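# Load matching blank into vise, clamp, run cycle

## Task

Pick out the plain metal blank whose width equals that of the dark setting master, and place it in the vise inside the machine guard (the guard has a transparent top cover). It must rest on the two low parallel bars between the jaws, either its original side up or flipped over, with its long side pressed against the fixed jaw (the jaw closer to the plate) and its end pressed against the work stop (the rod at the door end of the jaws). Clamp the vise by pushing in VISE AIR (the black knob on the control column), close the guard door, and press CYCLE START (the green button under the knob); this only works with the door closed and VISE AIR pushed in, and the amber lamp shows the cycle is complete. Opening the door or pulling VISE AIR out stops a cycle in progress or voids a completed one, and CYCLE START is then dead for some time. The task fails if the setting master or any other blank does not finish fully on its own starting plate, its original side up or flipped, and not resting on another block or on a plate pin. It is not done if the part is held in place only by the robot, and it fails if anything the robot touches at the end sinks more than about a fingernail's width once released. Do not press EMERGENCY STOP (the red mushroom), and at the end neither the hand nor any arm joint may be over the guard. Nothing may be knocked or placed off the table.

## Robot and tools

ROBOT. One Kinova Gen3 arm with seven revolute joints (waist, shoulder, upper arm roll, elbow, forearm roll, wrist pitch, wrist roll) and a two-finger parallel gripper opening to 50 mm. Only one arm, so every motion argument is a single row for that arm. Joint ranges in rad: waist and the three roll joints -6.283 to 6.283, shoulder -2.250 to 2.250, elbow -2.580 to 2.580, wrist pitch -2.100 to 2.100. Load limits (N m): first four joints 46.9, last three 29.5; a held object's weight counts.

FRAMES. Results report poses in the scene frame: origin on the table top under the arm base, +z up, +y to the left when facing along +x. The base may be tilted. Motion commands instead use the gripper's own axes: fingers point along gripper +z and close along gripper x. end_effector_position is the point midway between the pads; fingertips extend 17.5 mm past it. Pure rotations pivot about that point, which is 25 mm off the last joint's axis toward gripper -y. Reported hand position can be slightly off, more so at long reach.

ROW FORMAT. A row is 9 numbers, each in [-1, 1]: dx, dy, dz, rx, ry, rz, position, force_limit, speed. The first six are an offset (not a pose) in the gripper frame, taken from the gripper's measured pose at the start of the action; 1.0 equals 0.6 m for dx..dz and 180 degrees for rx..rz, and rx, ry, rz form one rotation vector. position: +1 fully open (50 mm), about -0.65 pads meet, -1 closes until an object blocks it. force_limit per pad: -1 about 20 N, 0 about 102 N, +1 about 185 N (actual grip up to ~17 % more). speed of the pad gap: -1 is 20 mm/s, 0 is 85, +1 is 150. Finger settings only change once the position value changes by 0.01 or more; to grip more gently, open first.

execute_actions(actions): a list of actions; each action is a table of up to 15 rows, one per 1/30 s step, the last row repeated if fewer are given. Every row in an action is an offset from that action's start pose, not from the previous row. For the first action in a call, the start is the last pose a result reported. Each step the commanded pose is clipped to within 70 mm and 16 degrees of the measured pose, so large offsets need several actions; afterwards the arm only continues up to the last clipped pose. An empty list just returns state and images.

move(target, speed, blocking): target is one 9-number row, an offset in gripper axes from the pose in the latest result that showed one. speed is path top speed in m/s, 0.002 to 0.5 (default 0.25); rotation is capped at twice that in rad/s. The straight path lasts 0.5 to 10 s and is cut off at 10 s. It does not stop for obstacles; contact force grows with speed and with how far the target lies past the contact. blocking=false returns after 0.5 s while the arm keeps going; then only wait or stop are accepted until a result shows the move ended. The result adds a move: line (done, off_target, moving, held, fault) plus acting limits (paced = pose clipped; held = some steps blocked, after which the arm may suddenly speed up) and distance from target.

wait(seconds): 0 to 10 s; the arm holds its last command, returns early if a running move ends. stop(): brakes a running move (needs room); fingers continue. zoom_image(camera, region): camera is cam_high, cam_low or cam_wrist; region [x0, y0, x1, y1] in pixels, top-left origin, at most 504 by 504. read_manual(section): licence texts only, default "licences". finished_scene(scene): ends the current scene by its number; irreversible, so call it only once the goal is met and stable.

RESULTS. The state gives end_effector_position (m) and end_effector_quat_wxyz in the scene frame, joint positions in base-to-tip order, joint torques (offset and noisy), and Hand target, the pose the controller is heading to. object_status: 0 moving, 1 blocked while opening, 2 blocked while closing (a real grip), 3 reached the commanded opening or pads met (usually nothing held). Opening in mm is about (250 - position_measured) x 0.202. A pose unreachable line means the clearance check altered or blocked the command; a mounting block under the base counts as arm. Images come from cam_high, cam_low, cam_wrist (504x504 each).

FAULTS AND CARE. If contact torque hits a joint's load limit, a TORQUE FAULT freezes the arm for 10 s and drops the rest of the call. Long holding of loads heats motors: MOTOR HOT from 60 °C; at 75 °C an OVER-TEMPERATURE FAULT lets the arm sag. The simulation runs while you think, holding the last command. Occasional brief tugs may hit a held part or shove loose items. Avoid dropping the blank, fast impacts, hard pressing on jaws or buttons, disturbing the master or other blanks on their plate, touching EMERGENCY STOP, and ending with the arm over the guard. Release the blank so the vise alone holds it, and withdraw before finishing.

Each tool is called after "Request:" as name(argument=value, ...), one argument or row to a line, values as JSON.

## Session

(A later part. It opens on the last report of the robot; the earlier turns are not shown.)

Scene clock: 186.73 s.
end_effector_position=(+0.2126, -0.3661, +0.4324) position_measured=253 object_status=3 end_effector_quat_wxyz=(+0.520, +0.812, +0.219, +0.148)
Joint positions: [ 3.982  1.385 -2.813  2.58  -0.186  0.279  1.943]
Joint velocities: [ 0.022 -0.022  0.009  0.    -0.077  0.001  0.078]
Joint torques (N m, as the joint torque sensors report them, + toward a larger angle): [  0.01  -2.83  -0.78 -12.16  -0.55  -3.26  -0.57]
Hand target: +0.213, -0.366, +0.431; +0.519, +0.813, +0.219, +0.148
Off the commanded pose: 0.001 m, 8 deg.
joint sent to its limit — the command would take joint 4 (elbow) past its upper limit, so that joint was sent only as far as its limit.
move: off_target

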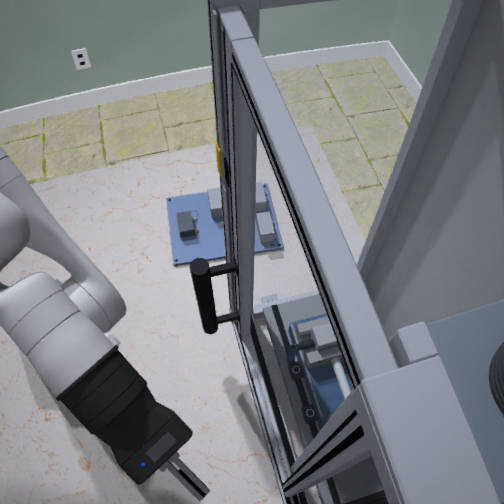

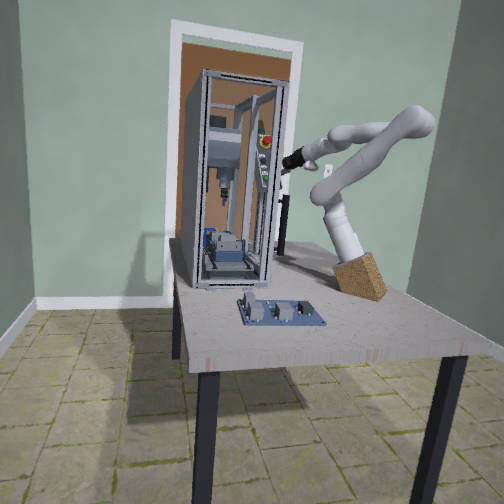

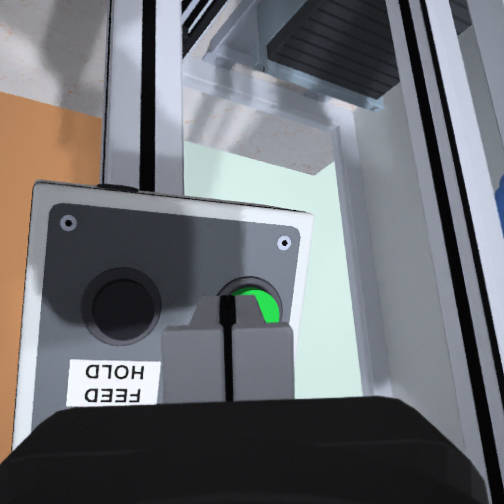

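Request:
move(
  target=[0.016,0.006,0.06,0,0,0,-1,0,0.5],
  speed=0.04,
)

Scene clock: 188.50 s.
end_effector_position=(+0.2384, -0.3909, +0.4227) position_measured=253 object_status=3 end_effector_quat_wxyz=(+0.506, +0.820, +0.223, +0.147)
Joint positions: [ 3.936  1.22  -2.864  2.58  -0.259  0.138  1.961]
Joint velocities: [ 0.    -0.01   0.002  0.    -0.033  0.     0.034]
Joint torques (N m, as the joint torque sensors report them, + toward a larger angle): [  0.26  -1.33  -0.64 -11.35  -0.29  -3.22  -0.31]
Hand target: +0.238, -0.391, +0.422; +0.505, +0.821, +0.223, +0.147
Off the commanded pose: 0.002 m, 2 deg.
joint sent to its limit — the command would take joint 4 (elbow) past its upper limit, so that joint was sent only as far as its limit.
move: done

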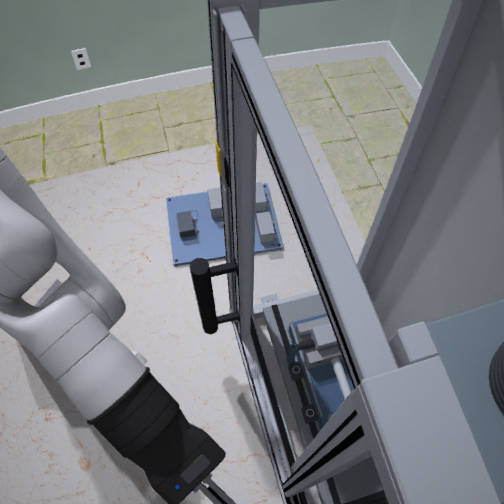

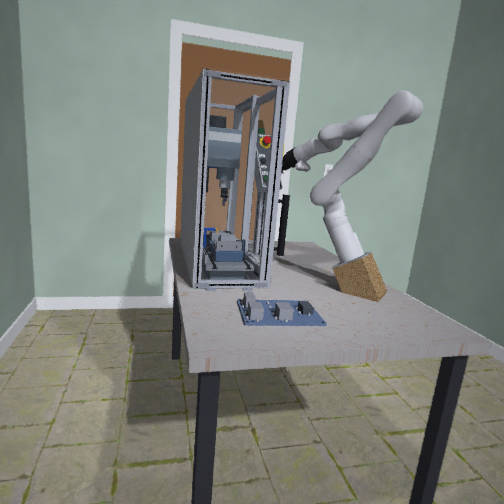

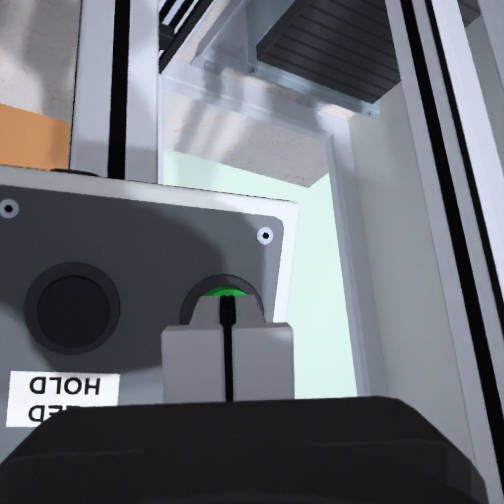

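Request:
move(
  target=[0,0,0.095,0,0,0,-1,0,0.5],
  speed=0.012,
)

Scene clock: 203.10 s.
end_effector_position=(+0.2531, -0.4162, +0.4102) position_measured=253 object_status=3 end_effector_quat_wxyz=(+0.496, +0.826, +0.219, +0.155)
Joint positions: [ 3.848  1.089 -2.845  2.58  -0.316  0.005  2.004]
Joint velocities: [-0.001 -0.     0.    -0.     0.    -0.001 -0.   ]
Joint torques (N m, as the joint torque sensors report them, + toward a larger angle): [ -3.19  -8.82  -2.69 -11.22   0.01  -9.87  -0.05]
Hand target: +0.255, -0.419, +0.409; +0.496, +0.826, +0.220, +0.153
Off the commanded pose: 0.025 m, 2 deg.
TORQUE FAULT: the external load on joint 2 (shoulder) reached its load limit, and the arm stopped for 10 seconds. That time counts as 20 of the actions that you can send in this scene. The arm's remaining commands of this call were not run. The gripper holds where it stopped, with its grip as last carried out, and the arm accepts commands again: back off and push less far. The arm stops again, at the same cost, whenever a joint's load reaches its limit.
move: fault

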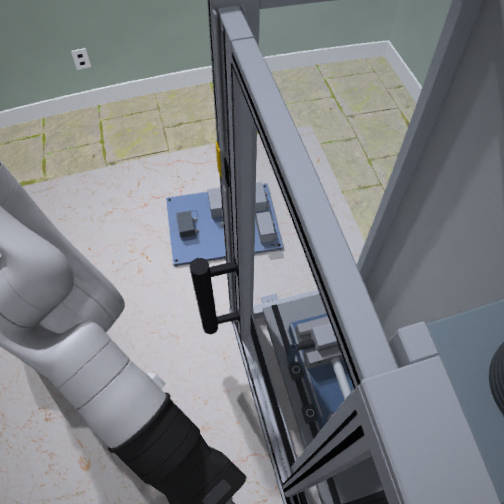

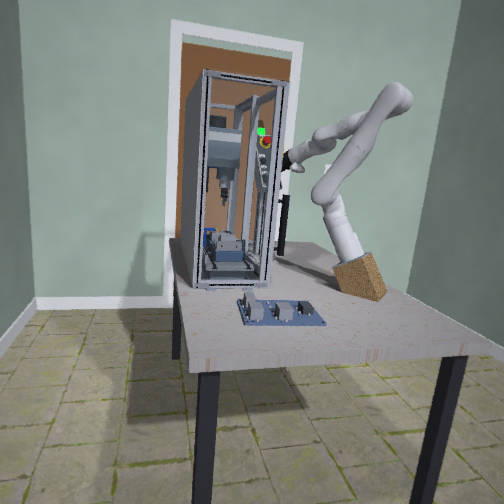

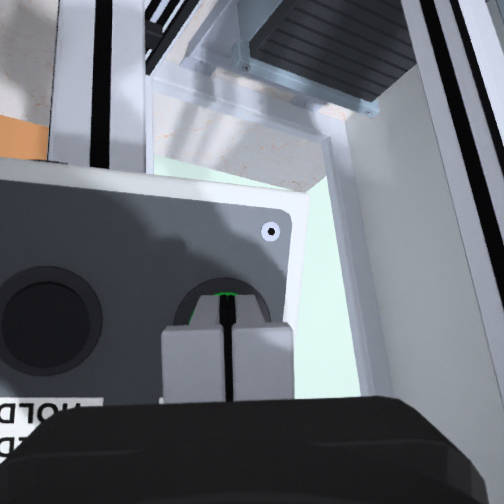

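Green lamp on: running. Back off.

Request:
move(
  target=[0,0,-0.1,0,0,0,-1,0,0.5],
  speed=0.08,
)

Request:
wait(
  seconds=8,
)

Request:
zoom_image(
  camera="cam_low",
  region=[180, 50, 450, 300],
)

Scene clock: 204.60 s.
end_effector_position=(+0.2248, -0.3712, +0.4372) position_measured=253 object_status=3 end_effector_quat_wxyz=(+0.495, +0.826, +0.219, +0.155)
Joint positions: [ 3.998  1.31  -2.821  2.519 -0.287  0.335  2.003]
Joint velocities: [ 0.006  0.009 -0.    -0.001  0.001  0.001 -0.001]
Joint torques (N m, as the joint torque sensors report them, + toward a larger angle): [  0.    -2.24  -0.62 -12.21  -0.75  -2.72  -0.21]
Hand target: +0.225, -0.371, +0.438; +0.496, +0.826, +0.218, +0.155
Off the commanded pose: 0.001 m, 0 deg.
move: done

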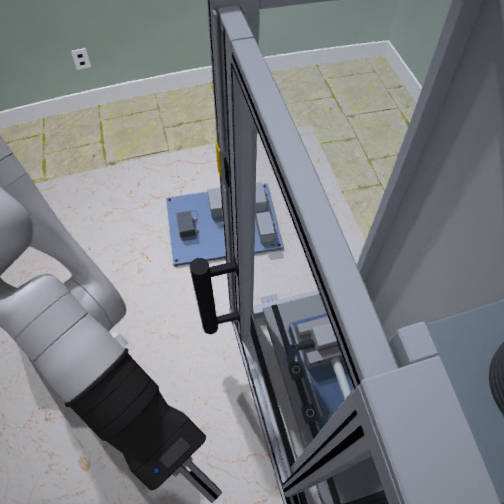

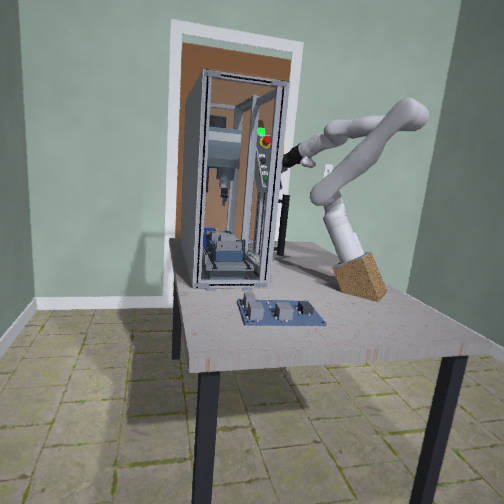

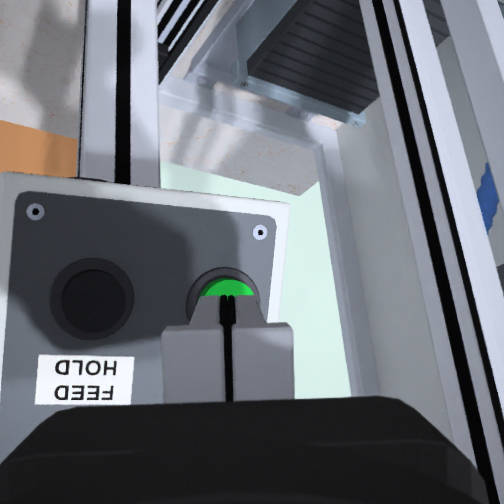

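Scene clock: 212.60 s.
end_effector_position=(+0.2246, -0.3712, +0.4375) position_measured=253 object_status=3 end_effector_quat_wxyz=(+0.496, +0.826, +0.218, +0.155)
Joint positions: [ 3.998  1.311 -2.821  2.519 -0.287  0.335  2.002]
Joint velocities: [-0.     0.     0.    -0.    -0.     0.001 -0.   ]
Joint torques (N m, as the joint torque sensors report them, + toward a larger angle): [  0.35  -1.99  -0.82 -12.68  -0.92  -2.71  -0.22]
Hand target: +0.225, -0.371, +0.438; +0.496, +0.826, +0.218, +0.155
Off the commanded pose: 0.000 m, 0 deg.
wait: 8.00 s; at rest by 0.17 s

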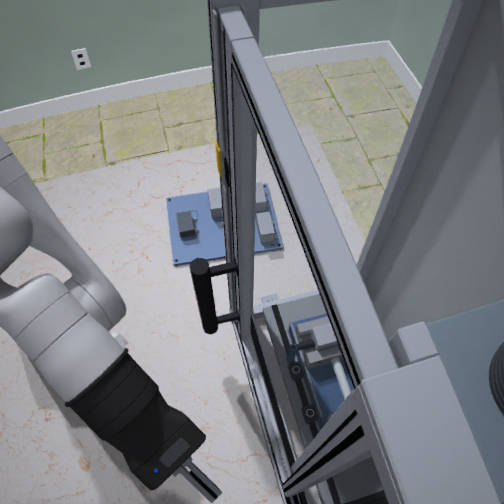

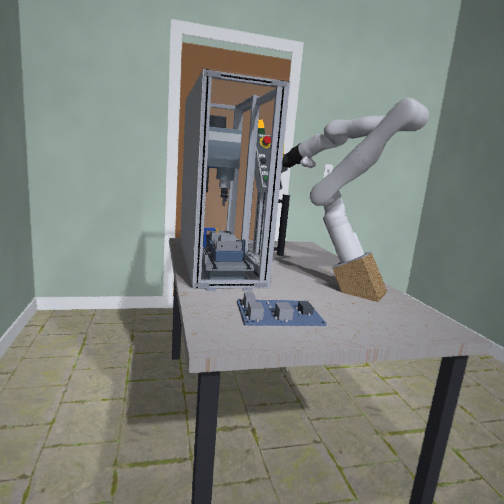

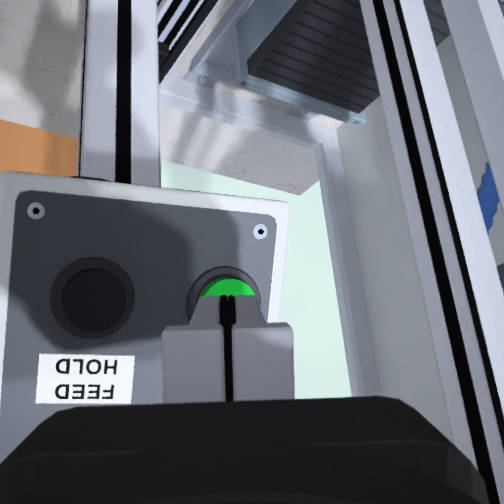

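Region (180, 50, 450, 300) of cam_low's 504x504 image, scaled by 1.867, with more detail than that image has; it fills the top 467 rows of this view, and the rest is white.

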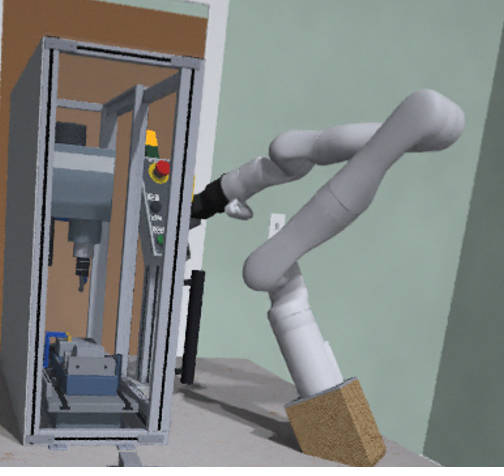

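Request:
finished_scene(
  scene=1,
)

The scene is finished: the task was done.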